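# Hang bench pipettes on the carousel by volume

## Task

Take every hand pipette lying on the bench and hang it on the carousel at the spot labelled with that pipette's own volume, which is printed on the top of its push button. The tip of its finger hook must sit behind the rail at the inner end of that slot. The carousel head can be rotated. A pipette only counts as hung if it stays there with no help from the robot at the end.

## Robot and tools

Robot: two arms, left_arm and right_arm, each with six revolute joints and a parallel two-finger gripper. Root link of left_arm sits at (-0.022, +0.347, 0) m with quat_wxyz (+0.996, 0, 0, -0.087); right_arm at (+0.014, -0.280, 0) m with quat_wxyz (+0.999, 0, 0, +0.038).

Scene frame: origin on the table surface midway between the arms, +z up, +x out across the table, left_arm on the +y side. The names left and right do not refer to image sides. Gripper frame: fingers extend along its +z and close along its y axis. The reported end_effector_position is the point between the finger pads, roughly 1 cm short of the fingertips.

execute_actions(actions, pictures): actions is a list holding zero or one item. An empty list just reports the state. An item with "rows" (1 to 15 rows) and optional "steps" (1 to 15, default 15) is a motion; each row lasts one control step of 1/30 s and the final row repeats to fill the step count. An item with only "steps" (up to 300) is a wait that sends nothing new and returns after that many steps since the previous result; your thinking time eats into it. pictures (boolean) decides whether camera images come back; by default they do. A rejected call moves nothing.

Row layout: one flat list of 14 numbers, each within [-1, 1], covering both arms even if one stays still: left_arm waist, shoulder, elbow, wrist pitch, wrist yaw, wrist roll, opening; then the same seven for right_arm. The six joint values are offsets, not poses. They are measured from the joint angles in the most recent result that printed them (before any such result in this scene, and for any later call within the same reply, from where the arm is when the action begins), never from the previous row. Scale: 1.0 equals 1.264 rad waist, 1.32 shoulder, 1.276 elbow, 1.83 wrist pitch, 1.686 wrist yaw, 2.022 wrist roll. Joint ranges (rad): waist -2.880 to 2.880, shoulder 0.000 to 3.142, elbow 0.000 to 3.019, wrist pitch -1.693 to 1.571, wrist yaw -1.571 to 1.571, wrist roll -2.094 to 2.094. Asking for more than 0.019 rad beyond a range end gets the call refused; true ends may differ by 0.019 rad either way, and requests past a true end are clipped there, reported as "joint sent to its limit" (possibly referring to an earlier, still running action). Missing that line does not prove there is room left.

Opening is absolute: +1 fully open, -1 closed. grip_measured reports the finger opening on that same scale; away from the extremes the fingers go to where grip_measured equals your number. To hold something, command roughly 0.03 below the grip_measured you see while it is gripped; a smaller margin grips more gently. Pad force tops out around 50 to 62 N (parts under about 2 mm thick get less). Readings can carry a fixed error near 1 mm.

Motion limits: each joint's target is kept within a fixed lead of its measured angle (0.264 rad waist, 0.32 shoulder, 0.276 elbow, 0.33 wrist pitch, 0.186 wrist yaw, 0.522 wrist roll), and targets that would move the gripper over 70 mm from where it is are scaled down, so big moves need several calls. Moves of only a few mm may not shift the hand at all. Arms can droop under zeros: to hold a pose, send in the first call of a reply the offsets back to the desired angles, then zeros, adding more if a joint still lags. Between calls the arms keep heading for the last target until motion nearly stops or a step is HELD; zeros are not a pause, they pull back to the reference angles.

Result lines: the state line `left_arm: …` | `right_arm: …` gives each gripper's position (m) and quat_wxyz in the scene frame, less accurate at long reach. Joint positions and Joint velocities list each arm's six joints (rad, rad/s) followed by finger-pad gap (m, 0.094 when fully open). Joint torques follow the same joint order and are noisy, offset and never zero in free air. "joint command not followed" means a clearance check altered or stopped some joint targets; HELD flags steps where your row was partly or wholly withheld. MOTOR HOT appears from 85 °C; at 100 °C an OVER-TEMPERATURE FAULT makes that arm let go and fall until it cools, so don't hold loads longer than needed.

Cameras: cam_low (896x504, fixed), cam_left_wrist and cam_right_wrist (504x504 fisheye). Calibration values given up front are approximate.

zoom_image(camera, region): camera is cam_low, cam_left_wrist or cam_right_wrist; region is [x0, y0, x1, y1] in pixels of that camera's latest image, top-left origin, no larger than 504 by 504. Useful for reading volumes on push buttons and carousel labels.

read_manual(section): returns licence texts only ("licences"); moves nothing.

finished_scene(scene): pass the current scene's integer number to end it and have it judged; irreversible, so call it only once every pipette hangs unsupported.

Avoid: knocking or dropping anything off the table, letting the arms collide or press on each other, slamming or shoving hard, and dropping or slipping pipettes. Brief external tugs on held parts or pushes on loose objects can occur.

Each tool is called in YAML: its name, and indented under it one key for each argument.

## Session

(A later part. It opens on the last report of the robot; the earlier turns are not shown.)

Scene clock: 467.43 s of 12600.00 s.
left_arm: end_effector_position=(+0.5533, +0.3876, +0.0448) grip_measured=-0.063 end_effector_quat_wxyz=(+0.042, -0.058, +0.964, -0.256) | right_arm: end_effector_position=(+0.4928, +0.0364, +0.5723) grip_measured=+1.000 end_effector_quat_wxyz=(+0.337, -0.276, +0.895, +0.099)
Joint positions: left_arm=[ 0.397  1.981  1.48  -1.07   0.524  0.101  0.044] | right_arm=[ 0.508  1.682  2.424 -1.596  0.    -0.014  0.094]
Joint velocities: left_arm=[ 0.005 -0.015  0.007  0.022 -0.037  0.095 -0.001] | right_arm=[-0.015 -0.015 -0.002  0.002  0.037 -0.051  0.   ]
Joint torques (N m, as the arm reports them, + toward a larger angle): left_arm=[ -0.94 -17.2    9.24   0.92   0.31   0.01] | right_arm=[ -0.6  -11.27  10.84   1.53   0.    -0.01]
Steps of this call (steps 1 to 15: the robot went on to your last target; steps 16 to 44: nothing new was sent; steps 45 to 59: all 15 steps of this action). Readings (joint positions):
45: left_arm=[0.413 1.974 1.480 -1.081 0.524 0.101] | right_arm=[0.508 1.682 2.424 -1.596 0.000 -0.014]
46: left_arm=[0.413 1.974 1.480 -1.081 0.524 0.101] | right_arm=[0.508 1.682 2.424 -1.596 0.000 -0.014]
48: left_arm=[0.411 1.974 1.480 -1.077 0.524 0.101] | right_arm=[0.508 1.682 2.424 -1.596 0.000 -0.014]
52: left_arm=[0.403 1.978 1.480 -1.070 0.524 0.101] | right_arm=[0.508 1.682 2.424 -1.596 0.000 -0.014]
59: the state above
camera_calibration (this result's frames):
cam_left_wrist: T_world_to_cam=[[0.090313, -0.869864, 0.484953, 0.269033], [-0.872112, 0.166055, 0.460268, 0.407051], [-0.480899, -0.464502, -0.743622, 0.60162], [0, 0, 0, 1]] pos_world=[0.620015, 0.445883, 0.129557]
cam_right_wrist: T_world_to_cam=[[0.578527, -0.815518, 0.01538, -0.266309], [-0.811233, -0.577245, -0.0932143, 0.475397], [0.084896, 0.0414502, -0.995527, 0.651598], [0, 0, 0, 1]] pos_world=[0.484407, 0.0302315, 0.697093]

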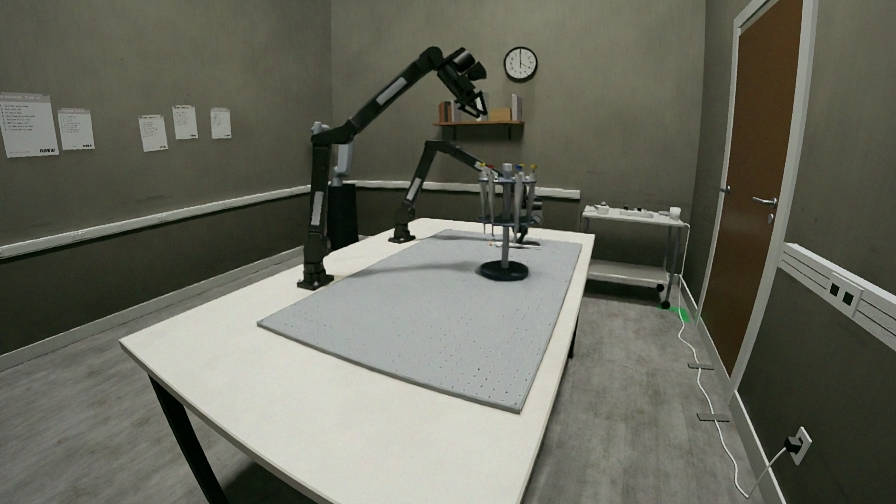

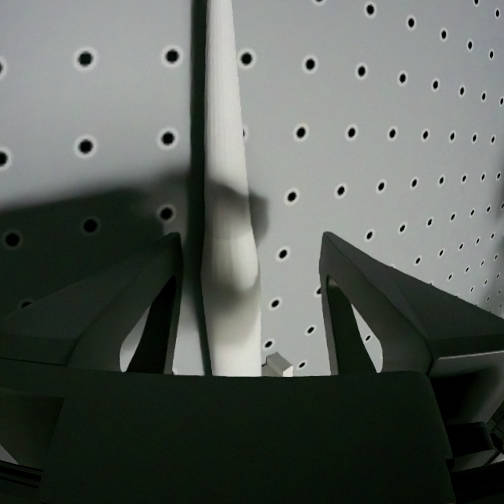

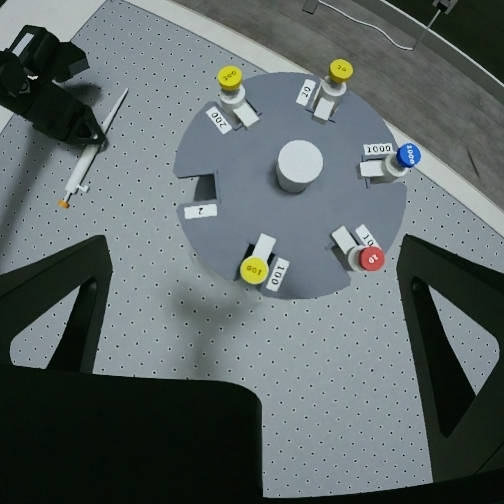

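execute_actions:
  actions:
    - {"rows":[[0,0.02,0.02,0.005,0,0,-0.1,0,0,0.02,0,0,0,1],[0,0.025,0.02,0.005,0,0,-0.13,0,0,0.02,0,0,0,1],[0,0.03,0.02,0.005,0,0,-0.16,0,0,0.02,0,0,0,1],[0,0.03,0.02,0.005,0,0,-0.2,0,0,0.02,0,0,0,1],[0,0.03,0.02,0.005,0,0,-0.24,0,0,0.02,0,0,0,1],[0,0.03,0.02,0.005,0,0,-0.28,0,0,0.02,0,0,0,1],[0,0.032,0.02,0.005,0,0,-0.32,0,0,0.02,0,0,0,1],[0,0.032,0.02,0.005,0,0,-0.36,0,0,0.02,0,0,0,1],[0,0.034,0.02,0.005,0,0,-0.4,0,0,0.02,0,0,0,1],[0,0.034,0.02,0.005,0,0,-0.44,0,0,0.02,0,0,0,1],[0,0.036,0.02,0.005,0,0,-0.48,0,0,0.02,0,0,0,1],[0,0.036,0.02,0.005,0,0,-0.52,0,0,0.02,0,0,0,1],[0,0.036,0.02,0.005,0,0,-0.56,0,0,0.02,0,0,0,1],[0,0.036,0.02,0.005,0,0,-0.6,0,0,0.02,0,0,0,1],[0,0.036,0.02,0.005,0,0,-0.66,0,0,0.02,0,0,0,1]],"steps":15}
  pictures: false

execute_actions:
  actions:
    - {"rows":[[0,0,0.02,0,0,0,-0.66,0,0,0,0,0,0,1],[0,0,0.02,0,0,0,-0.66,0,0,0,0,0,0,1],[0,0,0.02,0,0,0,-0.66,0,0,0,0,0,0,1],[0,-0.04,0.02,-0.02,0,0,-0.66,0,0,0,0,0,0,1],[0,-0.08,0.02,-0.05,0,0,-0.66,0,0,0,0,0,0,1],[0,-0.13,0.02,-0.08,0,0,-0.66,0,0,0,0,0,0,1]],"steps":15}

Scene clock: 473.43 s of 12600.00 s.
left_arm: end_effector_position=(+0.5514, +0.3871, +0.0315) grip_measured=-0.626 end_effector_quat_wxyz=(+0.031, -0.061, +0.964, -0.258) | right_arm: end_effector_position=(+0.4928, +0.0364, +0.5723) grip_measured=+1.000 end_effector_quat_wxyz=(+0.337, -0.276, +0.895, +0.099)
Joint positions: left_arm=[ 0.397  2.005  1.48  -1.069  0.525  0.101  0.018] | right_arm=[ 0.508  1.682  2.424 -1.596  0.    -0.014  0.094]
Joint velocities: left_arm=[-0.015 -0.015  0.007  0.012 -0.095 -0.037 -0.037] | right_arm=[-0.015 -0.024 -0.017 -0.007  0.022 -0.037  0.   ]
Joint torques (N m, as the arm reports them, + toward a larger angle): left_arm=[  0.23 -17.14   9.18   0.72   0.29  -0.01] | right_arm=[ -0.61 -11.25  10.82   1.52   0.    -0.01]
Steps of this call (steps 1 to 15: the robot went on to your last target; steps 16 to 90: nothing new was sent; then 2.50 s passed at rest; steps 91 to 105: all 15 steps of this action). Readings (joint positions):
91: left_arm=[0.397 1.981 1.480 -1.070 0.524 0.101] | right_arm=[0.508 1.682 2.424 -1.596 0.000 -0.014]
92: left_arm=[0.397 1.982 1.480 -1.070 0.524 0.101] | right_arm=[0.508 1.682 2.424 -1.596 0.000 -0.014]
94: left_arm=[0.397 1.986 1.480 -1.070 0.524 0.101] | right_arm=[0.508 1.682 2.424 -1.596 0.000 -0.014]
98: left_arm=[0.397 2.000 1.480 -1.070 0.525 0.101] | right_arm=[0.508 1.682 2.424 -1.596 0.000 -0.014]
105: the state above

Scene clock: 473.93 s of 12600.00 s.
left_arm: end_effector_position=(+0.5306, +0.3826, +0.1184) grip_measured=-0.635 end_effector_quat_wxyz=(+0.043, -0.058, +0.964, -0.255) | right_arm: end_effector_position=(+0.4928, +0.0364, +0.5723) grip_measured=+1.000 end_effector_quat_wxyz=(+0.337, -0.276, +0.895, +0.099)
Joint positions: left_arm=[ 0.397  1.844  1.48  -1.205  0.524  0.101  0.017] | right_arm=[ 0.508  1.682  2.424 -1.596  0.    -0.014  0.094]
Joint velocities: left_arm=[-0.005 -0.317  0.012 -0.012  0.007  0.022  0.   ] | right_arm=[-0.005  0.015 -0.017  0.012 -0.007 -0.051  0.   ]
Joint torques (N m, as the arm reports them, + toward a larger angle): left_arm=[ -0.2  -16.99   9.69   0.     0.38   0.01] | right_arm=[ -0.6  -11.3    8.61   1.53   0.    -0.01]
Steps of this call (steps 1 to 15: all 15 steps of this action). Readings (joint positions):
1: left_arm=[0.397 2.005 1.480 -1.069 0.526 0.101] | right_arm=[0.508 1.682 2.424 -1.596 0.000 -0.014]
2: left_arm=[0.397 2.005 1.480 -1.069 0.526 0.101] | right_arm=[0.508 1.682 2.424 -1.596 0.000 -0.014]
4: left_arm=[0.397 2.004 1.480 -1.073 0.526 0.101] | right_arm=[0.508 1.682 2.424 -1.596 0.000 -0.014]
8: left_arm=[0.397 1.968 1.480 -1.161 0.524 0.101] | right_arm=[0.508 1.682 2.424 -1.596 0.000 -0.014]
15: the state above
camera_calibration (this result's frames):
cam_left_wrist: T_world_to_cam=[[0.0892719, -0.870288, 0.484385, 0.231789], [-0.873099, 0.165652, 0.458538, 0.355059], [-0.479299, -0.463851, -0.74506, 0.642079], [0, 0, 0, 1]] pos_world=[0.597057, 0.440736, 0.203304]
cam_right_wrist: T_world_to_cam=[[0.578527, -0.815518, 0.01538, -0.266309], [-0.811233, -0.577245, -0.0932143, 0.475397], [0.084896, 0.0414502, -0.995527, 0.651598], [0, 0, 0, 1]] pos_world=[0.484407, 0.0302315, 0.697093]

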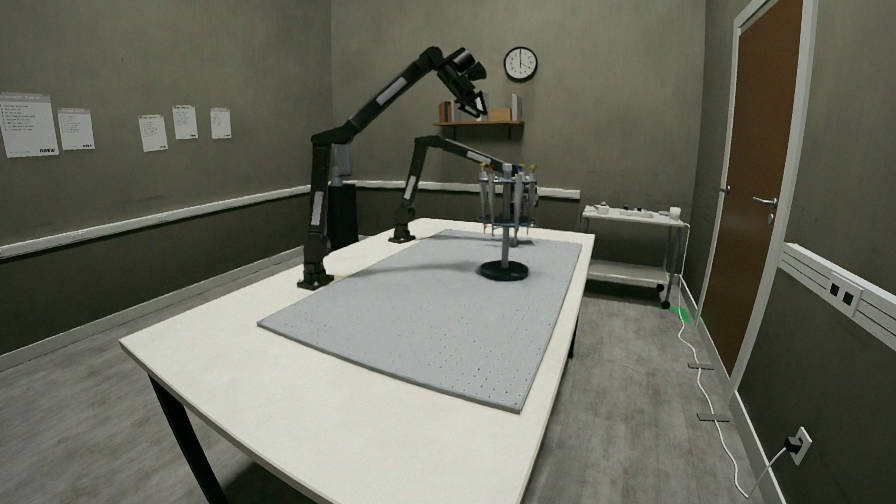

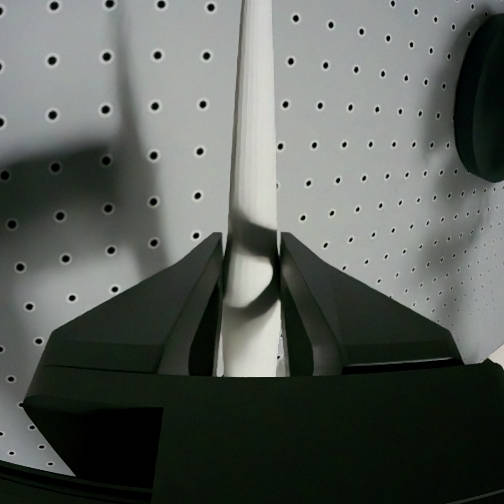

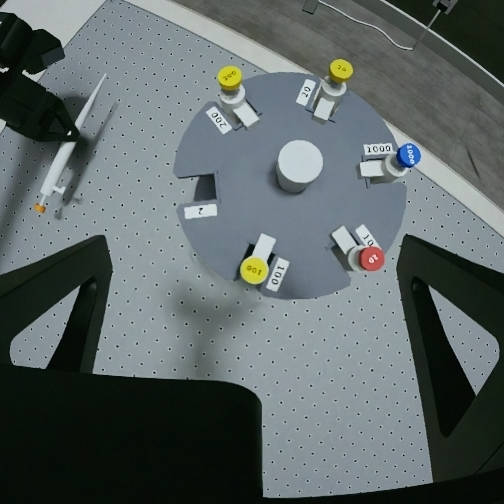

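execute_actions:
  actions:
    - {"rows":[[0,-0.06,0.02,-0.02,0.1,-0.05,-0.68,0,0,0.02,0,0,0,1],[0,-0.12,0.02,-0.05,0.25,-0.2,-0.68,0,0,0.02,0,0,0,1],[0,-0.13,0.02,-0.06,0.4,-0.4,-0.68,0,0,0.02,0,0,0,1],[0,-0.13,0.02,-0.06,0.615,-0.83,-0.68,0,0,0.02,0,0,0,1]],"steps":15}
  pictures: false

execute_actions:
  actions:
    - {"steps":40}
  pictures: false

execute_actions:
  actions:
    - {"rows":[[-0.02,0,0,0,0,0,-0.68,0,0,0.02,0,0,0,1],[-0.04,0,-0.01,0,0,0,-0.68,0,0,0.02,0,0,0,1],[-0.06,0,-0.02,0,0,0,-0.68,0,0,0.02,0,0,0,1],[-0.08,0,-0.025,0,0,0,-0.68,0,0,0.02,0,0,0,1],[-0.1,0,-0.025,0,0,0,-0.68,0,0,0.02,0,0,0,1],[-0.12,0,-0.025,0,0,0,-0.68,0,0,0.02,0,0,0,1],[-0.14,0,-0.025,0,0,0,-0.68,0,0,0.02,0,0,0,1],[-0.16,0,-0.025,0,0,0,-0.68,0,0,0.02,0,0,0,1],[-0.175,0,-0.025,0,0,0,-0.68,0,0,0.02,0,0,0,1]],"steps":15}
  pictures: false

execute_actions:
  actions:
    - {"steps":25}

zoom_image:
  camera: "cam_low"
  region: [420, 140, 560, 250]

Scene clock: 482.17 s of 12600.00 s.
left_arm: end_effector_position=(+0.5114, +0.2914, +0.3521) grip_measured=-0.647 end_effector_quat_wxyz=(+0.271, +0.415, -0.579, +0.647) | right_arm: end_effector_position=(+0.4928, +0.0364, +0.5723) grip_measured=+1.000 end_effector_quat_wxyz=(+0.337, -0.276, +0.895, +0.099)
Joint positions: left_arm=[ 0.399  1.67   1.48  -1.306  1.555 -1.092  0.017] | right_arm=[ 0.508  1.682  2.424 -1.596  0.    -0.014  0.094]
Joint velocities: left_arm=[-0.005 -0.063  0.012  0.007  0.066 -2.806 -0.   ] | right_arm=[ 0.005  0.005 -0.002 -0.012  0.037 -0.007  0.   ]
Joint torques (N m, as the arm reports them, + toward a larger angle): left_arm=[ -0.23 -15.13  10.01   0.19   0.73  -0.04] | right_arm=[ -0.58 -11.28  10.83   1.52   0.     0.  ]
Steps of this call (steps 1 to 30: the robot went on to your last target; steps 31 to 90: nothing new was sent; then 4.73 s passed at rest; steps 91 to 105: all 15 steps of this action). Readings (joint positions):
91: left_arm=[0.398 1.831 1.480 -1.211 0.599 0.088] | right_arm=[0.508 1.682 2.424 -1.596 0.000 -0.014]
92: left_arm=[0.399 1.828 1.480 -1.224 0.673 0.043] | right_arm=[0.508 1.682 2.424 -1.596 0.000 -0.014]
94: left_arm=[0.399 1.811 1.480 -1.257 0.804 -0.087] | right_arm=[0.508 1.682 2.424 -1.596 0.000 -0.014]
98: left_arm=[0.399 1.750 1.480 -1.293 1.124 -0.406] | right_arm=[0.508 1.682 2.424 -1.596 0.000 -0.014]
105: the state above

Scene clock: 483.50 s of 12600.00 s.
left_arm: end_effector_position=(+0.5113, +0.2914, +0.3524) grip_measured=-0.647 end_effector_quat_wxyz=(+0.416, +0.539, -0.465, +0.565) | right_arm: end_effector_position=(+0.4928, +0.0364, +0.5723) grip_measured=+1.000 end_effector_quat_wxyz=(+0.337, -0.276, +0.895, +0.099)
Joint positions: left_arm=[ 0.399  1.67   1.48  -1.307  1.557 -1.568  0.017] | right_arm=[ 0.508  1.682  2.424 -1.596  0.    -0.014  0.094]
Joint velocities: left_arm=[-0.015 -0.015 -0.017 -0.007 -0.037 -0.037  0.   ] | right_arm=[ 0.005 -0.015 -0.012 -0.002  0.081  0.11   0.   ]
Joint torques (N m, as the arm reports them, + toward a larger angle): left_arm=[ -0.24 -15.39  10.08   0.19   0.77  -0.12] | right_arm=[ -0.61 -11.28  10.82   1.52   0.    -0.01]
Steps of this call (steps 1 to 40: the robot went on to your last target). Readings (joint positions):
1: left_arm=[0.399 1.669 1.480 -1.306 1.556 -1.185] | right_arm=[0.508 1.682 2.424 -1.596 0.000 -0.014]
2: left_arm=[0.399 1.669 1.480 -1.307 1.557 -1.262] | right_arm=[0.508 1.682 2.424 -1.596 0.000 -0.014]
4: left_arm=[0.399 1.670 1.480 -1.307 1.557 -1.373] | right_arm=[0.508 1.682 2.424 -1.596 0.000 -0.014]
8: left_arm=[0.399 1.670 1.480 -1.307 1.557 -1.489] | right_arm=[0.508 1.682 2.424 -1.596 0.000 -0.014]
40: the state above

Scene clock: 484.00 s of 12600.00 s.
left_arm: end_effector_position=(+0.4749, +0.1580, +0.3399) grip_measured=-0.647 end_effector_quat_wxyz=(+0.492, +0.484, -0.523, +0.499) | right_arm: end_effector_position=(+0.4928, +0.0364, +0.5723) grip_measured=+1.000 end_effector_quat_wxyz=(+0.337, -0.276, +0.895, +0.099)
Joint positions: left_arm=[ 0.142  1.67   1.449 -1.307  1.554 -1.568  0.017] | right_arm=[ 0.508  1.682  2.424 -1.596  0.    -0.014  0.094]
Joint velocities: left_arm=[-0.034  0.005  0.012 -0.007 -0.037 -0.066  0.   ] | right_arm=[-0.015  0.005 -0.027  0.007  0.037 -0.066  0.   ]
Joint torques (N m, as the arm reports them, + toward a larger angle): left_arm=[  2.67 -15.53   8.1    0.45   0.74  -0.03] | right_arm=[ -0.61 -11.27  10.82   1.52   0.    -0.01]
Steps of this call (steps 1 to 15: all 15 steps of this action). Readings (joint positions):
1: left_arm=[0.399 1.670 1.480 -1.307 1.556 -1.568] | right_arm=[0.508 1.682 2.424 -1.596 0.000 -0.014]
2: left_arm=[0.396 1.670 1.479 -1.307 1.556 -1.568] | right_arm=[0.508 1.682 2.424 -1.596 0.000 -0.014]
4: left_arm=[0.382 1.670 1.471 -1.307 1.556 -1.568] | right_arm=[0.508 1.682 2.424 -1.596 0.000 -0.014]
8: left_arm=[0.294 1.670 1.450 -1.307 1.554 -1.568] | right_arm=[0.508 1.682 2.424 -1.596 0.000 -0.014]
15: the state above

Scene clock: 484.83 s of 12600.00 s.
left_arm: end_effector_position=(+0.4799, +0.1717, +0.3399) grip_measured=-0.647 end_effector_quat_wxyz=(+0.486, +0.492, -0.517, +0.506) | right_arm: end_effector_position=(+0.4928, +0.0364, +0.5723) grip_measured=+1.000 end_effector_quat_wxyz=(+0.337, -0.276, +0.895, +0.099)
Joint positions: left_arm=[ 0.17   1.67   1.449 -1.307  1.554 -1.568  0.017] | right_arm=[ 0.508  1.682  2.424 -1.596  0.    -0.014  0.094]
Joint velocities: left_arm=[-0.005 -0.005 -0.032 -0.007  0.081  0.081  0.   ] | right_arm=[-0.015 -0.005  0.002 -0.002 -0.022 -0.022  0.   ]
Joint torques (N m, as the arm reports them, + toward a larger angle): left_arm=[  0.52 -15.23   8.05   0.45   0.73  -0.03] | right_arm=[ -0.59 -11.27  10.82   1.53   0.    -0.01]
Steps of this call (steps 1 to 25: the robot went on to your last target). Readings (joint positions):
1: left_arm=[0.142 1.670 1.449 -1.307 1.554 -1.568] | right_arm=[0.508 1.682 2.424 -1.596 0.000 -0.014]
2: left_arm=[0.146 1.670 1.449 -1.307 1.554 -1.568] | right_arm=[0.508 1.682 2.424 -1.596 0.000 -0.014]
4: left_arm=[0.155 1.670 1.449 -1.307 1.554 -1.568] | right_arm=[0.508 1.682 2.424 -1.596 0.000 -0.014]
8: left_arm=[0.168 1.670 1.449 -1.307 1.554 -1.568] | right_arm=[0.508 1.682 2.424 -1.596 0.000 -0.014]
25: the state above
camera_calibration (this result's frames):
cam_left_wrist: T_world_to_cam=[[0.998668, -0.0204817, 0.0473658, -0.488332], [-0.0276927, 0.561801, 0.826809, -0.354715], [-0.0435446, -0.827019, 0.560486, 0.0945396], [0, 0, 0, 1]] pos_world=[0.481975, 0.267464, 0.263424]
cam_right_wrist: T_world_to_cam=[[0.578527, -0.815518, 0.01538, -0.266309], [-0.811233, -0.577245, -0.0932143, 0.475397], [0.084896, 0.0414502, -0.995527, 0.651598], [0, 0, 0, 1]] pos_world=[0.484407, 0.0302315, 0.697093]

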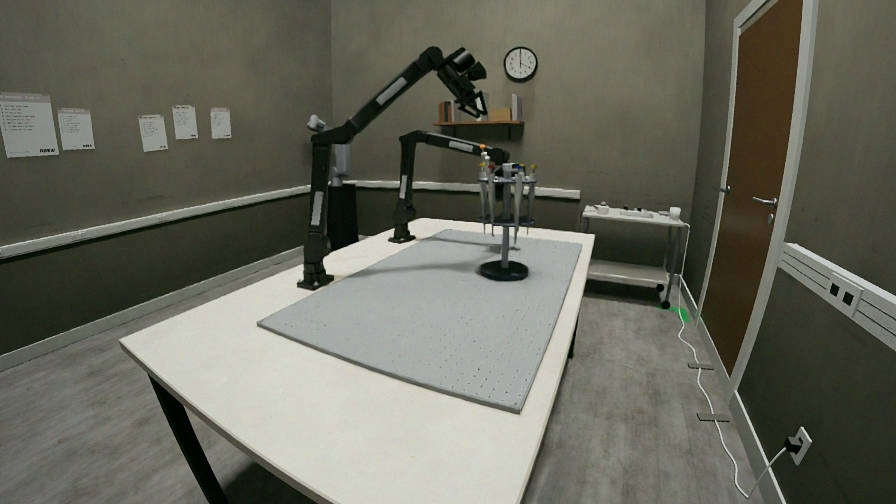

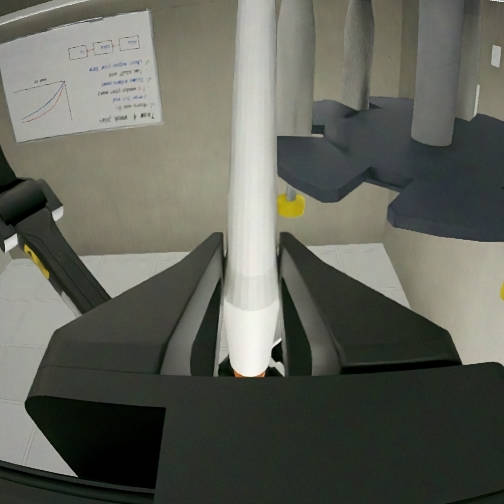

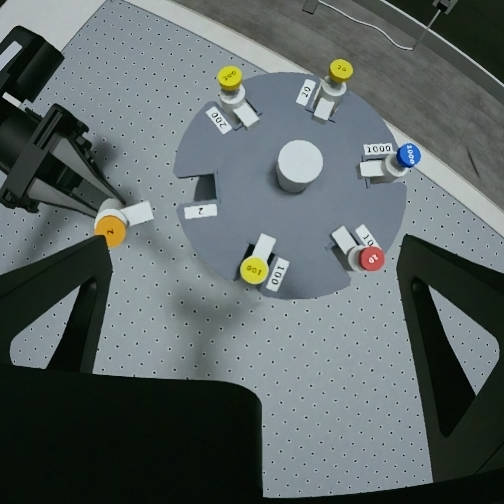

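Region (420, 140, 560, 250) of cam_low's 896x504 image, scaled by 3.600, with more detail than that image has; it fills the top 396 rows of this view, and the rest is white.

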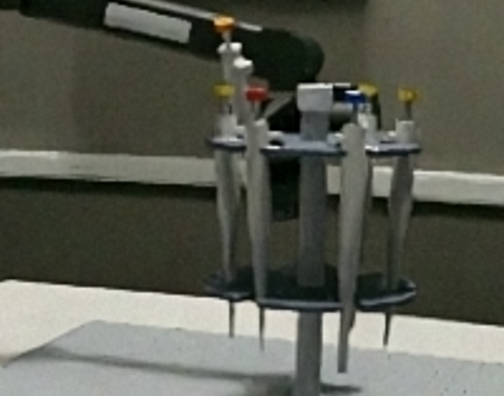

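execute_actions:
  actions:
    - {"rows":[[0,0.015,0,0.005,0,0,-0.68,0,0,0.02,0,0,0,1],[0,0.03,-0.01,0.01,0,0,-0.68,0,0,0.02,0,0,0,1],[0,0.045,-0.015,0.022,0,0,-0.68,0,0,0.02,0,0,0,1]],"steps":15}

zoom_image:
  camera: "cam_low"
  region: [420, 140, 560, 250]

Scene clock: 488.53 s of 12600.00 s.
left_arm: end_effector_position=(+0.4898, +0.1716, +0.3022) grip_measured=-0.647 end_effector_quat_wxyz=(+0.498, +0.505, -0.505, +0.492) | right_arm: end_effector_position=(+0.4928, +0.0364, +0.5723) grip_measured=+1.000 end_effector_quat_wxyz=(+0.337, -0.276, +0.895, +0.099)
Joint positions: left_arm=[ 0.17   1.73   1.427 -1.278  1.551 -1.568  0.017] | right_arm=[ 0.508  1.682  2.424 -1.596  0.    -0.014  0.094]
Joint velocities: left_arm=[-0.024  0.015  0.002  0.007  0.051  0.066 -0.   ] | right_arm=[ 0.005 -0.024  0.002 -0.007 -0.051  0.051  0.   ]
Joint torques (N m, as the arm reports them, + toward a larger angle): left_arm=[ -0.08 -16.14   8.08   0.75   0.74  -0.02] | right_arm=[ -0.62 -11.25  10.83   1.52   0.    -0.01]
Steps of this call (steps 1 to 15: the robot went on to your last target; steps 16 to 90: nothing new was sent; then 0.20 s passed at rest; steps 91 to 105: all 15 steps of this action). Readings (joint positions):
91: left_arm=[0.170 1.670 1.449 -1.307 1.553 -1.568] | right_arm=[0.508 1.682 2.424 -1.596 0.000 -0.014]
92: left_arm=[0.170 1.672 1.448 -1.306 1.553 -1.568] | right_arm=[0.508 1.682 2.424 -1.596 0.000 -0.014]
94: left_arm=[0.170 1.680 1.445 -1.291 1.553 -1.568] | right_arm=[0.508 1.682 2.424 -1.596 0.000 -0.014]
98: left_arm=[0.170 1.713 1.434 -1.278 1.552 -1.568] | right_arm=[0.508 1.682 2.424 -1.596 0.000 -0.014]
105: the state above
camera_calibration (this result's frames):
cam_left_wrist: T_world_to_cam=[[0.999778, -0.0205031, -0.00491879, -0.481131], [0.0155432, 0.559041, 0.828994, -0.344655], [-0.0142471, -0.828886, 0.559236, 0.102382], [0, 0, 0, 1]] pos_world=[0.48784, 0.267675, 0.226095]
cam_right_wrist: T_world_to_cam=[[0.578527, -0.815518, 0.01538, -0.266309], [-0.811233, -0.577245, -0.0932143, 0.475397], [0.084896, 0.0414502, -0.995527, 0.651598], [0, 0, 0, 1]] pos_world=[0.484407, 0.0302315, 0.697093]

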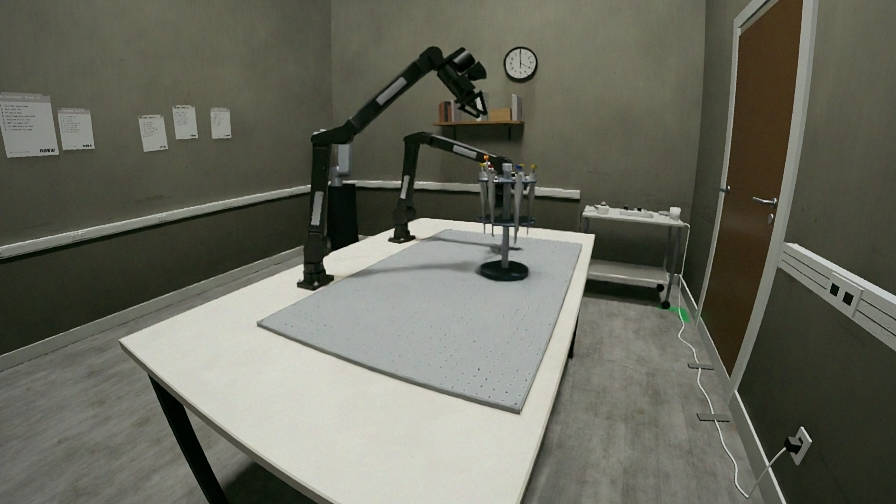

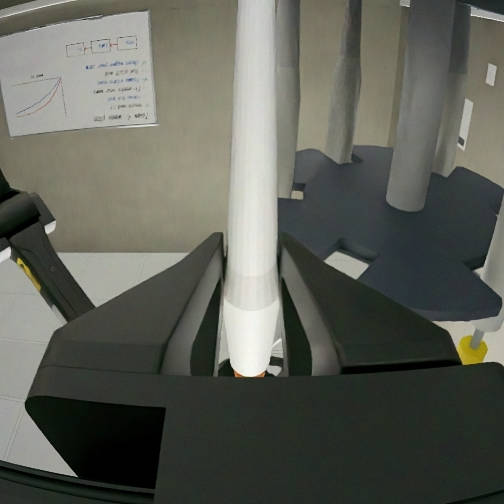

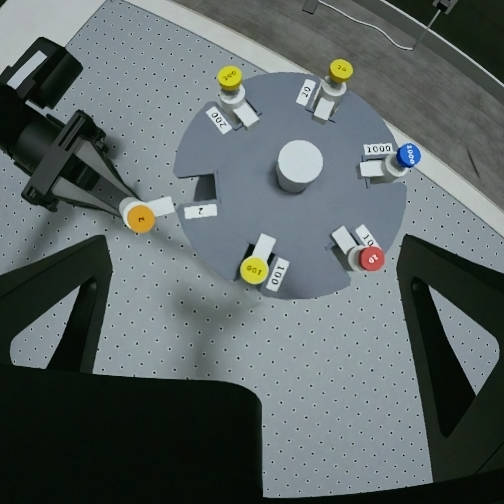

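Region (420, 140, 560, 250) of cam_low's 896x504 image, scaled by 3.600, with more detail than that image has; it fills the top 396 rows of this view, and the rest is white.

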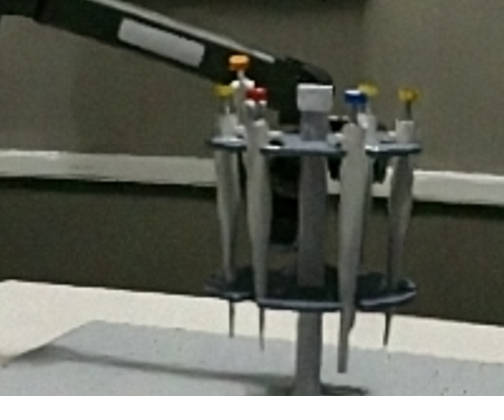

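execute_actions:
  actions:
    - {"rows":[[0.03,0,0.02,0,0,0,-0.68,0.03,0.02,-0.04,0.02,0,0,0],[0.06,0,0.02,0,0,0,-0.68,0.06,0.04,-0.08,0.04,0,0,-1],[0.09,0,0.02,0,0,0,-0.68,0.09,0.06,-0.12,0.06,0,0,-1],[0.1,0,0.02,0,0,0,-0.68,0.115,0.07,-0.15,0.085,0,0,-1]],"steps":15}
  pictures: false

execute_actions:
  actions:
    - {"steps":25}

zoom_image:
  camera: "cam_low"
  region: [400, 100, 580, 250]

Scene clock: 500.30 s of 12600.00 s.
left_arm: end_effector_position=(+0.5096, +0.2464, +0.3019) grip_measured=-0.647 end_effector_quat_wxyz=(+0.461, +0.541, -0.468, +0.526) | right_arm: end_effector_position=(+0.4903, +0.1537, +0.4313) grip_measured=-0.983 end_effector_quat_wxyz=(+0.248, -0.355, +0.897, +0.094)
Joint positions: left_arm=[ 0.313  1.73   1.427 -1.277  1.549 -1.568  0.017] | right_arm=[ 0.662  1.791  2.216 -1.459  0.    -0.014  0.001]
Joint velocities: left_arm=[-0.044  0.005  0.007 -0.007 -0.037  0.007  0.001] | right_arm=[ 0.093  0.239 -0.115 -0.002 -0.081  0.037 -0.   ]
Joint torques (N m, as the arm reports them, + toward a larger angle): left_arm=[ -1.3  -16.     9.83   0.38   0.69  -0.04] | right_arm=[ -1.5  -15.55  12.07   2.05   0.     0.  ]
Steps of this call (steps 1 to 15: the robot went on to your last target; steps 16 to 90: nothing new was sent; then 8.27 s passed at rest; steps 91 to 105: all 15 steps of this action). Readings (joint positions):
91: left_arm=[0.171 1.730 1.427 -1.277 1.550 -1.568] | right_arm=[0.509 1.681 2.416 -1.591 0.000 -0.014]
92: left_arm=[0.175 1.730 1.427 -1.277 1.549 -1.568] | right_arm=[0.513 1.678 2.398 -1.579 0.000 -0.014]
94: left_arm=[0.198 1.730 1.427 -1.277 1.549 -1.568] | right_arm=[0.528 1.676 2.356 -1.551 0.000 -0.014]
98: left_arm=[0.279 1.730 1.427 -1.277 1.549 -1.568] | right_arm=[0.582 1.702 2.276 -1.499 0.000 -0.014]
105: the state above

Scene clock: 501.13 s of 12600.00 s.
left_arm: end_effector_position=(+0.5092, +0.2444, +0.3019) grip_measured=-0.647 end_effector_quat_wxyz=(+0.462, +0.540, -0.469, +0.525) | right_arm: end_effector_position=(+0.4904, +0.1544, +0.4281) grip_measured=-0.983 end_effector_quat_wxyz=(+0.246, -0.355, +0.897, +0.093)
Joint positions: left_arm=[ 0.309  1.73   1.427 -1.277  1.549 -1.568  0.017] | right_arm=[ 0.663  1.793  2.211 -1.457  0.    -0.014  0.001]
Joint velocities: left_arm=[-0.024  0.005 -0.002 -0.017 -0.022 -0.037  0.001] | right_arm=[-0.015 -0.015  0.017 -0.002 -0.051  0.007  0.   ]
Joint torques (N m, as the arm reports them, + toward a larger angle): left_arm=[ -1.08 -16.06   9.8    0.35   0.7   -0.04] | right_arm=[ -1.38 -15.11  11.83   1.99   0.    -0.01]
Steps of this call (steps 1 to 15: the robot went on to your last target; steps 16 to 25: nothing new was sent). Readings (joint positions):
1: left_arm=[0.311 1.730 1.427 -1.277 1.549 -1.568] | right_arm=[0.664 1.798 2.213 -1.459 0.000 -0.014]
2: left_arm=[0.310 1.730 1.427 -1.277 1.549 -1.568] | right_arm=[0.664 1.802 2.212 -1.459 0.000 -0.014]
4: left_arm=[0.309 1.730 1.427 -1.277 1.549 -1.568] | right_arm=[0.663 1.802 2.211 -1.459 0.000 -0.014]
8: left_arm=[0.309 1.730 1.427 -1.277 1.549 -1.568] | right_arm=[0.663 1.795 2.211 -1.457 0.000 -0.014]
25: the state above
All arms were judged still, so your last target was given up. Only a new action makes them travel on or press farther. Fingers that are still opening or closing keep moving.
camera_calibration (this result's frames):
cam_left_wrist: T_world_to_cam=[[0.99295, 0.118444, -0.00456623, -0.529592], [-0.0622882, 0.554179, 0.830064, -0.344847], [0.100847, -0.823927, 0.55765, 0.103788], [0, 0, 0, 1]] pos_world=[0.493912, 0.339348, 0.225949]
cam_right_wrist: T_world_to_cam=[[0.699362, -0.714709, 0.00910592, -0.238579], [-0.712282, -0.695813, 0.0921911, 0.418535], [-0.0595538, -0.0709609, -0.9957, 0.59166], [0, 0, 0, 1]] pos_world=[0.500204, 0.162693, 0.552703]

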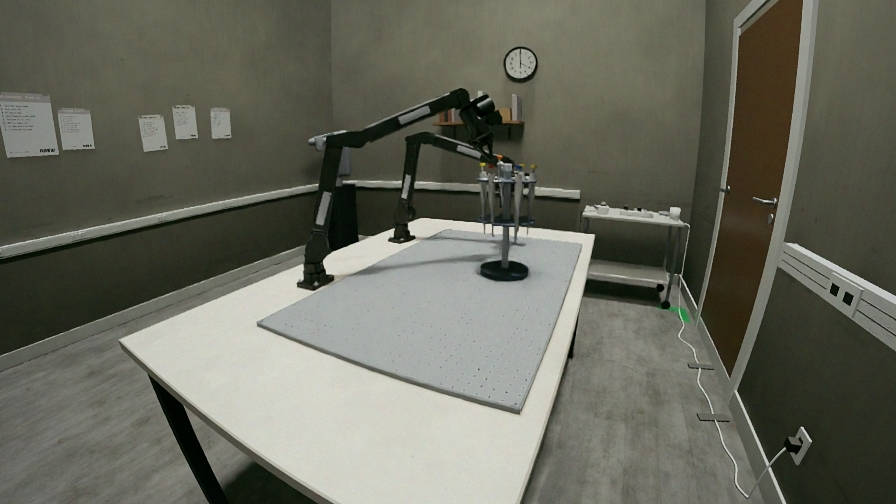

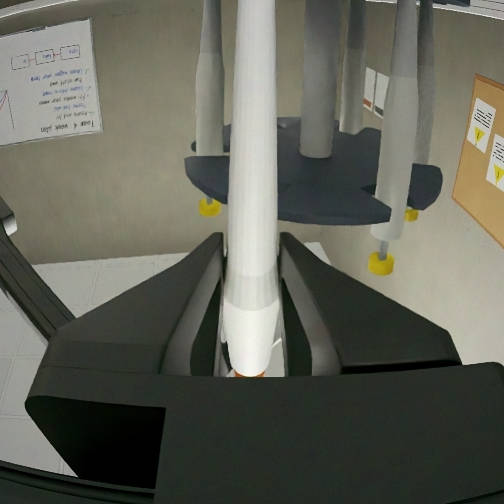

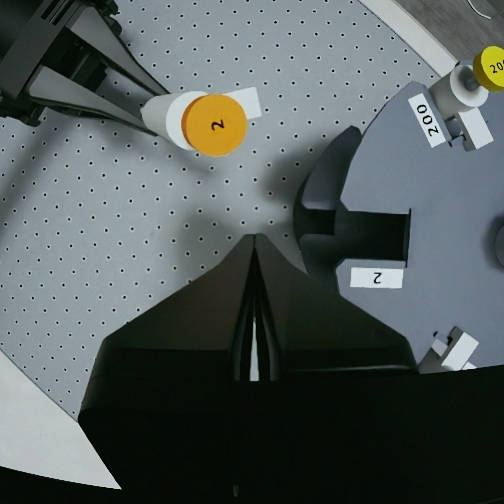

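Region (400, 100, 580, 250) of cam_low's 896x504 image, scaled by 2.800, with more detail than that image has.

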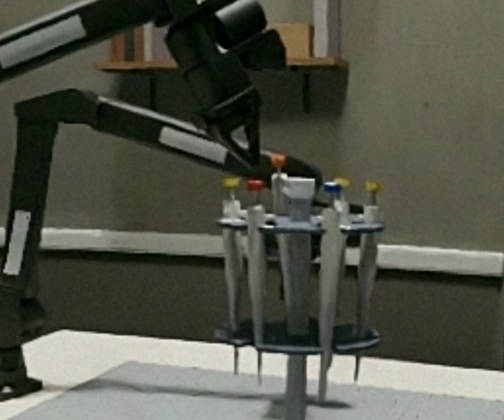

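execute_actions:
  actions:
    - {"rows":[[0,0,0.02,0,0,0,-0.68,-0.015,0.015,0.02,0.012,0,0,-1],[0,0,0.02,0,0,0,-0.68,-0.025,0.028,0.02,0.024,0,0,-1]],"steps":15}

zoom_image:
  camera: "cam_low"
  region: [400, 100, 580, 250]

Scene clock: 505.10 s of 12600.00 s.
left_arm: end_effector_position=(+0.5092, +0.2444, +0.3016) grip_measured=-0.647 end_effector_quat_wxyz=(+0.462, +0.540, -0.469, +0.524) | right_arm: end_effector_position=(+0.5097, +0.1524, +0.4153) grip_measured=-0.983 end_effector_quat_wxyz=(+0.247, -0.345, +0.901, +0.091)
Joint positions: left_arm=[ 0.309  1.73   1.427 -1.277  1.547 -1.568  0.017] | right_arm=[ 0.641  1.818  2.211 -1.431  0.    -0.014  0.001]
Joint velocities: left_arm=[-0.005 -0.005 -0.002  0.012  0.037 -0.037 -0.   ] | right_arm=[-0.005 -0.005 -0.012 -0.007 -0.022 -0.007 -0.001]
Joint torques (N m, as the arm reports them, + toward a larger angle): left_arm=[  0.01 -16.14   9.8    0.39   0.67  -0.04] | right_arm=[ -2.26 -14.19  12.07   2.06   0.     0.  ]
Steps of this call (steps 1 to 90: nothing new was sent; then 0.47 s passed at rest; steps 91 to 105: all 15 steps of this action). Readings (joint positions):
91: left_arm=[0.309 1.730 1.427 -1.277 1.548 -1.568] | right_arm=[0.663 1.793 2.211 -1.457 0.000 -0.014]
92: left_arm=[0.309 1.730 1.427 -1.277 1.548 -1.568] | right_arm=[0.662 1.794 2.211 -1.452 0.000 -0.014]
94: left_arm=[0.309 1.730 1.427 -1.277 1.547 -1.568] | right_arm=[0.658 1.797 2.211 -1.437 0.000 -0.014]
98: left_arm=[0.309 1.730 1.427 -1.277 1.547 -1.568] | right_arm=[0.646 1.808 2.211 -1.431 0.000 -0.014]
105: the state above
camera_calibration (this result's frames):
cam_left_wrist: T_world_to_cam=[[0.992951, 0.118437, -0.00458934, -0.529582], [-0.062111, 0.552924, 0.830913, -0.344672], [0.100948, -0.824771, 0.556383, 0.104476], [0, 0, 0, 1]] pos_world=[0.493895, 0.339469, 0.225833]
cam_right_wrist: T_world_to_cam=[[0.683371, -0.730014, 0.00914575, -0.242999], [-0.727581, -0.679953, 0.0910521, 0.437943], [-0.0602506, -0.0688767, -0.995804, 0.580034], [0, 0, 0, 1]] pos_world=[0.519645, 0.160339, 0.539947]

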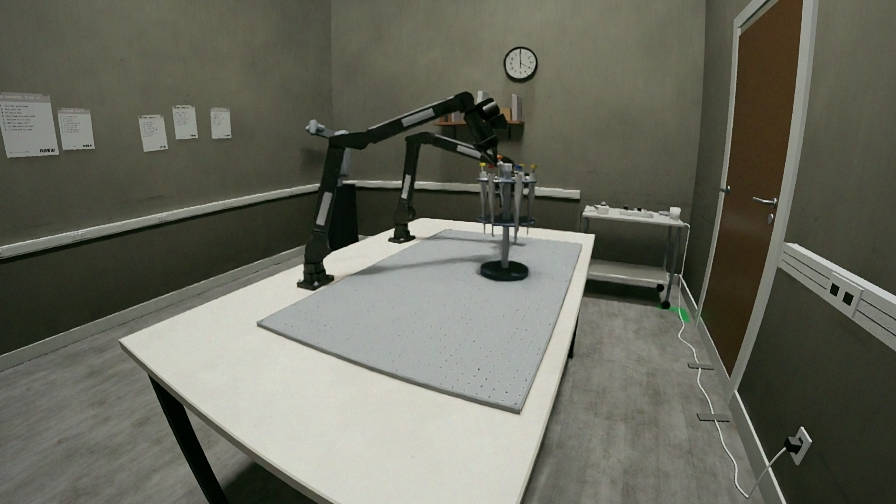

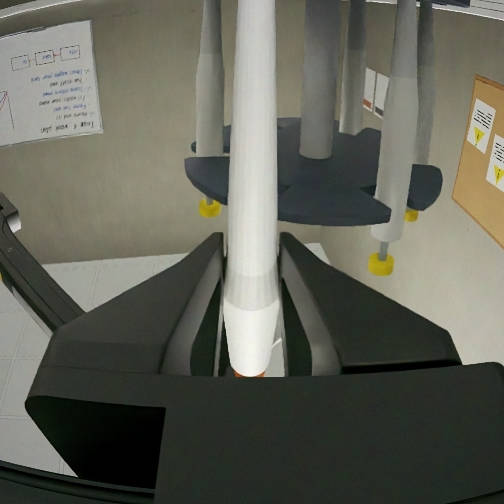

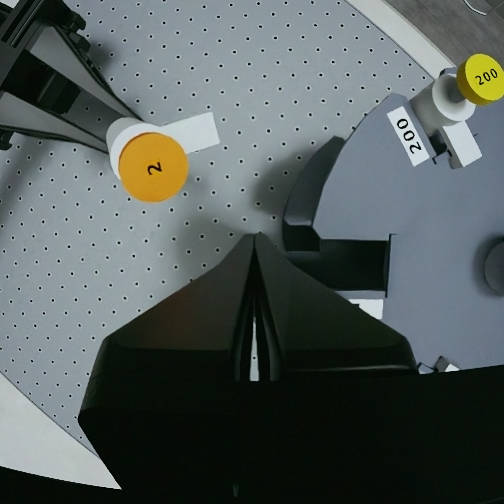

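Region (400, 100, 580, 250) of cam_low's 896x504 image, scaled by 2.800, with more detail than that image has.

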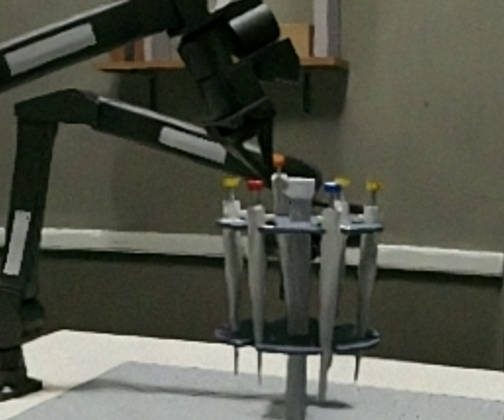

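execute_actions:
  actions:
    - {"rows":[[-0.01,0,0.02,0,0,0,-0.68,0,0,0.02,0,0,0,-1],[-0.016,0,0.02,0,0,0,-0.68,0,0,0.02,0,0,0,-1],[-0.022,0,0.02,0,0,0,-0.68,0,0,0.02,0,0,0,-1],[-0.028,0,0.02,0,0,0,-0.68,0,0,0.02,0,0,0,-1],[-0.034,0,0.02,0,0,0,-0.68,0,0,0.02,0,0,0,-1],[-0.04,0,0.02,0,0,0,-0.68,0,0,0.02,0,0,0,-1],[-0.045,0,0.02,0,0,0,-0.68,0,0,0.02,0,0,0,-1],[-0.05,0,0.02,0,0,0,-0.68,0,0,0.02,0,0,0,-1],[-0.055,0,0.02,0,0,0,-0.68,0,0,0.02,0,0,0,-1],[-0.06,0,0.02,0,0,0,-0.68,0,0,0.02,0,0,0,-1]],"steps":15}
  pictures: false

execute_actions:
  actions:
    - {"steps":15}

Scene clock: 509.17 s of 12600.00 s.
left_arm: end_effector_position=(+0.5005, +0.2066, +0.3013) grip_measured=-0.649 end_effector_quat_wxyz=(+0.480, +0.523, -0.489, +0.507) | right_arm: end_effector_position=(+0.5098, +0.1524, +0.4153) grip_measured=-0.983 end_effector_quat_wxyz=(+0.247, -0.345, +0.901, +0.090)
Joint positions: left_arm=[ 0.237  1.73   1.427 -1.277  1.545 -1.568  0.017] | right_arm=[ 0.641  1.818  2.211 -1.431  0.    -0.014  0.001]
Joint velocities: left_arm=[-0.054 -0.024 -0.012 -0.017  0.022 -0.066 -0.001] | right_arm=[-0.005 -0.015  0.017  0.012 -0.022  0.022  0.   ]
Joint torques (N m, as the arm reports them, + toward a larger angle): left_arm=[ -0.2  -16.13   9.78   0.38   0.7   -0.02] | right_arm=[ -1.06 -14.61  12.12   1.26  -0.01   0.  ]
Steps of this call (steps 1 to 15: the robot went on to your last target; steps 16 to 90: nothing new was sent; then 0.57 s passed at rest; steps 91 to 105: all 15 steps of this action). Readings (joint positions):
91: left_arm=[0.309 1.730 1.427 -1.277 1.546 -1.568] | right_arm=[0.641 1.818 2.211 -1.431 0.000 -0.014]
92: left_arm=[0.309 1.730 1.427 -1.277 1.546 -1.568] | right_arm=[0.641 1.818 2.211 -1.431 0.000 -0.014]
94: left_arm=[0.306 1.730 1.427 -1.277 1.546 -1.568] | right_arm=[0.641 1.818 2.211 -1.431 0.000 -0.014]
98: left_arm=[0.285 1.730 1.427 -1.277 1.546 -1.568] | right_arm=[0.641 1.818 2.211 -1.431 0.000 -0.014]
105: the state above

Scene clock: 509.67 s of 12600.00 s.
left_arm: end_effector_position=(+0.5004, +0.2062, +0.3013) grip_measured=-0.649 end_effector_quat_wxyz=(+0.480, +0.523, -0.489, +0.507) | right_arm: end_effector_position=(+0.5098, +0.1524, +0.4153) grip_measured=-0.983 end_effector_quat_wxyz=(+0.247, -0.345, +0.901, +0.090)
Joint positions: left_arm=[ 0.237  1.73   1.427 -1.277  1.545 -1.568  0.016] | right_arm=[ 0.641  1.818  2.211 -1.431  0.    -0.014  0.001]
Joint velocities: left_arm=[-0.015 -0.015 -0.002  0.037  0.022 -0.051 -0.001] | right_arm=[ 0.005 -0.005  0.022 -0.002  0.007 -0.022 -0.001]
Joint torques (N m, as the arm reports them, + toward a larger angle): left_arm=[ -0.33 -16.08   9.76   0.36   0.7   -0.04] | right_arm=[ -0.23 -14.12  12.21   1.25  -0.01  -0.01]
Steps of this call (steps 1 to 15: the robot went on to your last target). Readings (joint positions):
1: left_arm=[0.237 1.730 1.427 -1.277 1.545 -1.568] | right_arm=[0.641 1.818 2.211 -1.431 0.000 -0.014]
2: left_arm=[0.237 1.730 1.427 -1.277 1.545 -1.568] | right_arm=[0.641 1.818 2.211 -1.431 0.000 -0.014]
4: left_arm=[0.237 1.730 1.427 -1.277 1.545 -1.568] | right_arm=[0.641 1.818 2.211 -1.431 0.000 -0.014]
8: left_arm=[0.237 1.730 1.427 -1.277 1.545 -1.568] | right_arm=[0.641 1.818 2.211 -1.431 0.000 -0.014]
15: the state above
All arms were judged still, so your last target was given up. Only a new action makes them travel on or press farther. Fingers that are still opening or closing keep moving.
camera_calibration (this result's frames):
cam_left_wrist: T_world_to_cam=[[0.998921, 0.0462098, -0.00461825, -0.5044], [-0.0217994, 0.554388, 0.831973, -0.344626], [0.0410056, -0.830974, 0.554797, 0.105805], [0, 0, 0, 1]] pos_world=[0.492005, 0.302286, 0.225689]
cam_right_wrist: T_world_to_cam=[[0.683228, -0.730144, 0.00947415, -0.243108], [-0.727732, -0.679789, 0.0910632, 0.437989], [-0.0600488, -0.0691115, -0.9958, 0.579965], [0, 0, 0, 1]] pos_world=[0.519663, 0.160319, 0.539948]

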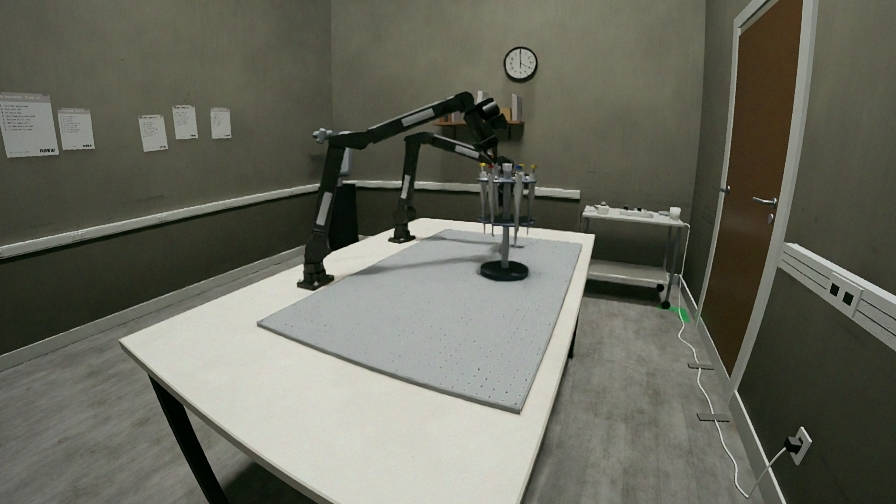

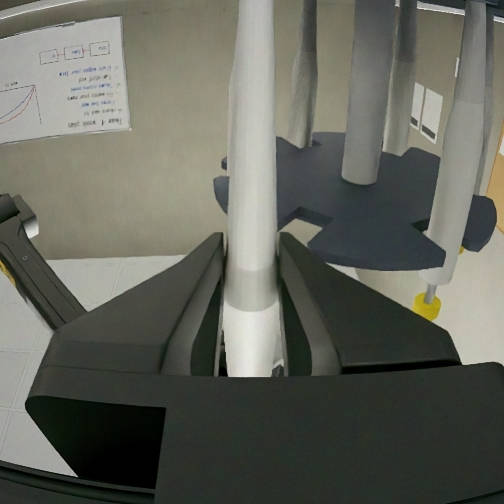

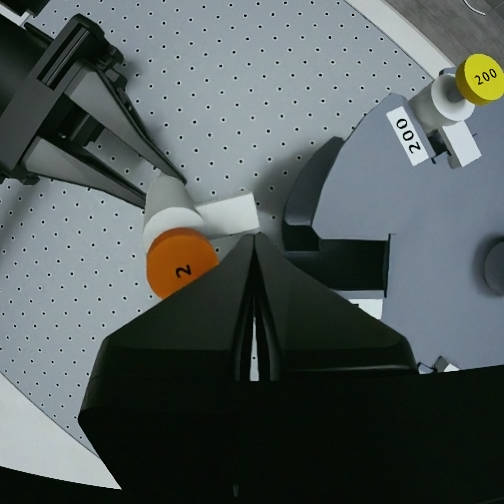

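execute_actions:
  actions:
    - {"rows":[[0.02,0,0.02,0,0,0,-0.68,0,0,0.02,0,0,0,-1],[0.04,0,0.02,0,0,0,-0.68,0,0,0.02,0,0,0,-1],[0.05,0,0.02,0,0,0,-0.68,0,0,0.02,0,0,0,-1],[0.05,0,0.02,0,0,0,-0.68,0,0,0.02,0,0,0,-1],[0.05,0,0.02,0,0,0,-0.68,0,0,0.02,0,0,0,-1],[0.05,0,0.02,0,0,0,-0.68,0,0,0.02,0,0,0,-1],[0.05,0,0.02,0,0,0,-0.68,0,0,0.02,0,0,0,-1],[0.05,0,0.02,0,0,0,-0.68,0.03,0,0.1,-0.03,0,0,-1],[0.05,0,0.02,0,0,0,-0.68,0.07,0,0.16,-0.06,0,0,-1]],"steps":15}
  pictures: false

execute_actions:
  actions:
    - {"steps":20}

zoom_image:
  camera: "cam_low"
  region: [400, 100, 580, 250]

Scene clock: 514.23 s of 12600.00 s.
left_arm: end_effector_position=(+0.5082, +0.2393, +0.3011) grip_measured=-0.649 end_effector_quat_wxyz=(+0.463, +0.539, -0.473, +0.521) | right_arm: end_effector_position=(+0.4743, +0.1765, +0.4686) grip_measured=-0.983 end_effector_quat_wxyz=(+0.266, -0.371, +0.883, +0.107)
Joint positions: left_arm=[ 0.3    1.73   1.427 -1.277  1.544 -1.568  0.016] | right_arm=[ 0.705  1.831  2.367 -1.524  0.    -0.014  0.001]
Joint velocities: left_arm=[-0.015 -0.005  0.007  0.027 -0.007 -0.022  0.   ] | right_arm=[ 0.357 -0.112  0.3   -0.027  0.007  0.051  0.   ]
Joint torques (N m, as the arm reports them, + toward a larger angle): left_arm=[ -0.13 -16.04   9.8    0.34   0.69  -0.05] | right_arm=[ -0.48 -14.    12.27   1.07   0.03   0.  ]
Steps of this call (steps 1 to 90: nothing new was sent; then 1.07 s passed at rest; steps 91 to 105: all 15 steps of this action). Readings (joint positions):
91: left_arm=[0.237 1.730 1.427 -1.277 1.545 -1.568] | right_arm=[0.641 1.818 2.211 -1.431 0.000 -0.014]
92: left_arm=[0.240 1.730 1.427 -1.277 1.545 -1.568] | right_arm=[0.641 1.818 2.211 -1.431 0.000 -0.014]
94: left_arm=[0.251 1.730 1.427 -1.277 1.544 -1.568] | right_arm=[0.641 1.818 2.211 -1.431 0.000 -0.014]
98: left_arm=[0.287 1.730 1.427 -1.277 1.544 -1.568] | right_arm=[0.642 1.819 2.222 -1.441 0.000 -0.014]
105: the state above

Scene clock: 514.90 s of 12600.00 s.
left_arm: end_effector_position=(+0.5082, +0.2393, +0.3011) grip_measured=-0.649 end_effector_quat_wxyz=(+0.463, +0.539, -0.473, +0.521) | right_arm: end_effector_position=(+0.4542, +0.1870, +0.4835) grip_measured=-0.983 end_effector_quat_wxyz=(+0.274, -0.385, +0.874, +0.116)
Joint positions: left_arm=[ 0.3    1.73   1.427 -1.277  1.544 -1.568  0.016] | right_arm=[ 0.738  1.816  2.381 -1.531  0.    -0.014  0.001]
Joint velocities: left_arm=[-0.005  0.005  0.002  0.002 -0.139  0.022  0.001] | right_arm=[-0.005  0.005  0.002 -0.017  0.007 -0.037 -0.001]
Joint torques (N m, as the arm reports them, + toward a larger angle): left_arm=[ -0.35 -16.09   9.8    0.37   0.68  -0.04] | right_arm=[ -1.8  -13.19  12.6    0.98   0.     0.  ]
Steps of this call (steps 1 to 20: the robot went on to your last target). Readings (joint positions):
1: left_arm=[0.300 1.730 1.427 -1.277 1.544 -1.568] | right_arm=[0.716 1.827 2.374 -1.525 0.000 -0.014]
2: left_arm=[0.300 1.730 1.427 -1.277 1.544 -1.568] | right_arm=[0.726 1.823 2.379 -1.526 0.000 -0.014]
4: left_arm=[0.300 1.730 1.427 -1.277 1.544 -1.568] | right_arm=[0.738 1.817 2.381 -1.528 0.000 -0.014]
8: left_arm=[0.300 1.730 1.427 -1.277 1.544 -1.568] | right_arm=[0.738 1.816 2.381 -1.530 0.000 -0.014]
20: the state above
camera_calibration (this result's frames):
cam_left_wrist: T_world_to_cam=[[0.994037, 0.108945, -0.00464139, -0.526251], [-0.0564628, 0.550659, 0.832818, -0.344356], [0.0932871, -0.82759, 0.553527, 0.106172], [0, 0, 0, 1]] pos_world=[0.493765, 0.334822, 0.225574]
cam_right_wrist: T_world_to_cam=[[0.750634, -0.660611, 0.0119428, -0.22533], [-0.660708, -0.750399, 0.0191303, 0.432406], [-0.00367586, -0.0222506, -0.999746, 0.614429], [0, 0, 0, 1]] pos_world=[0.457093, 0.189294, 0.608692]

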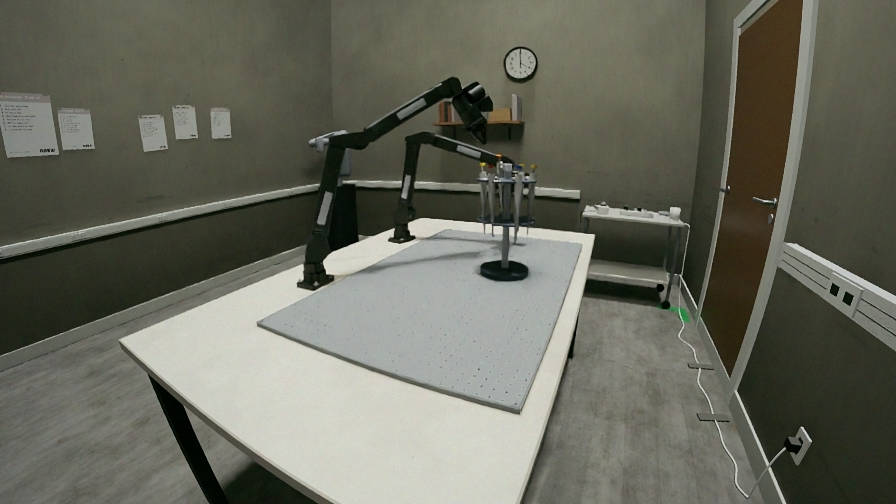

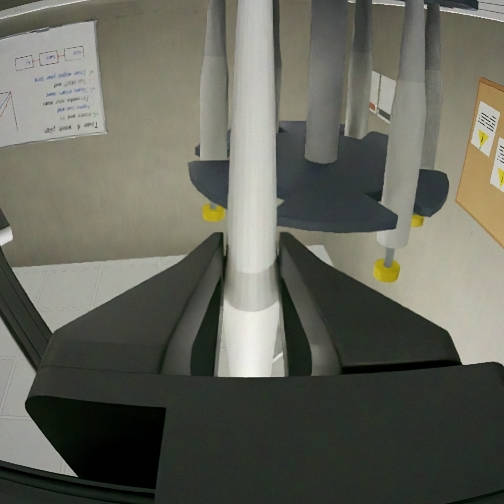

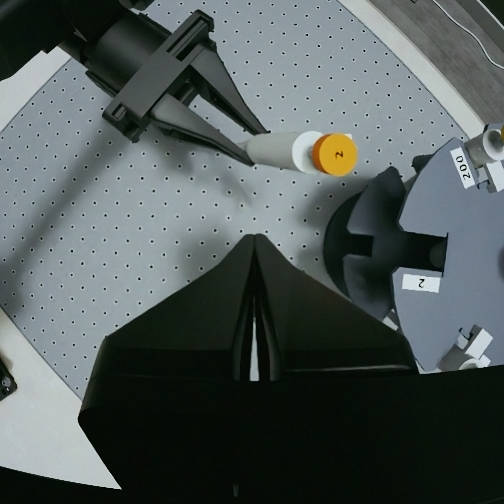

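Region (400, 100, 580, 250) of cam_low's 896x504 image, scaled by 2.800, with more detail than that image has.

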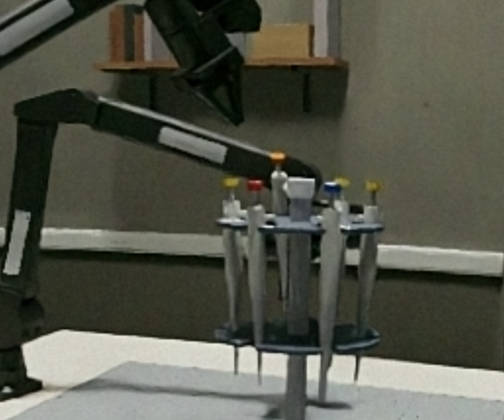

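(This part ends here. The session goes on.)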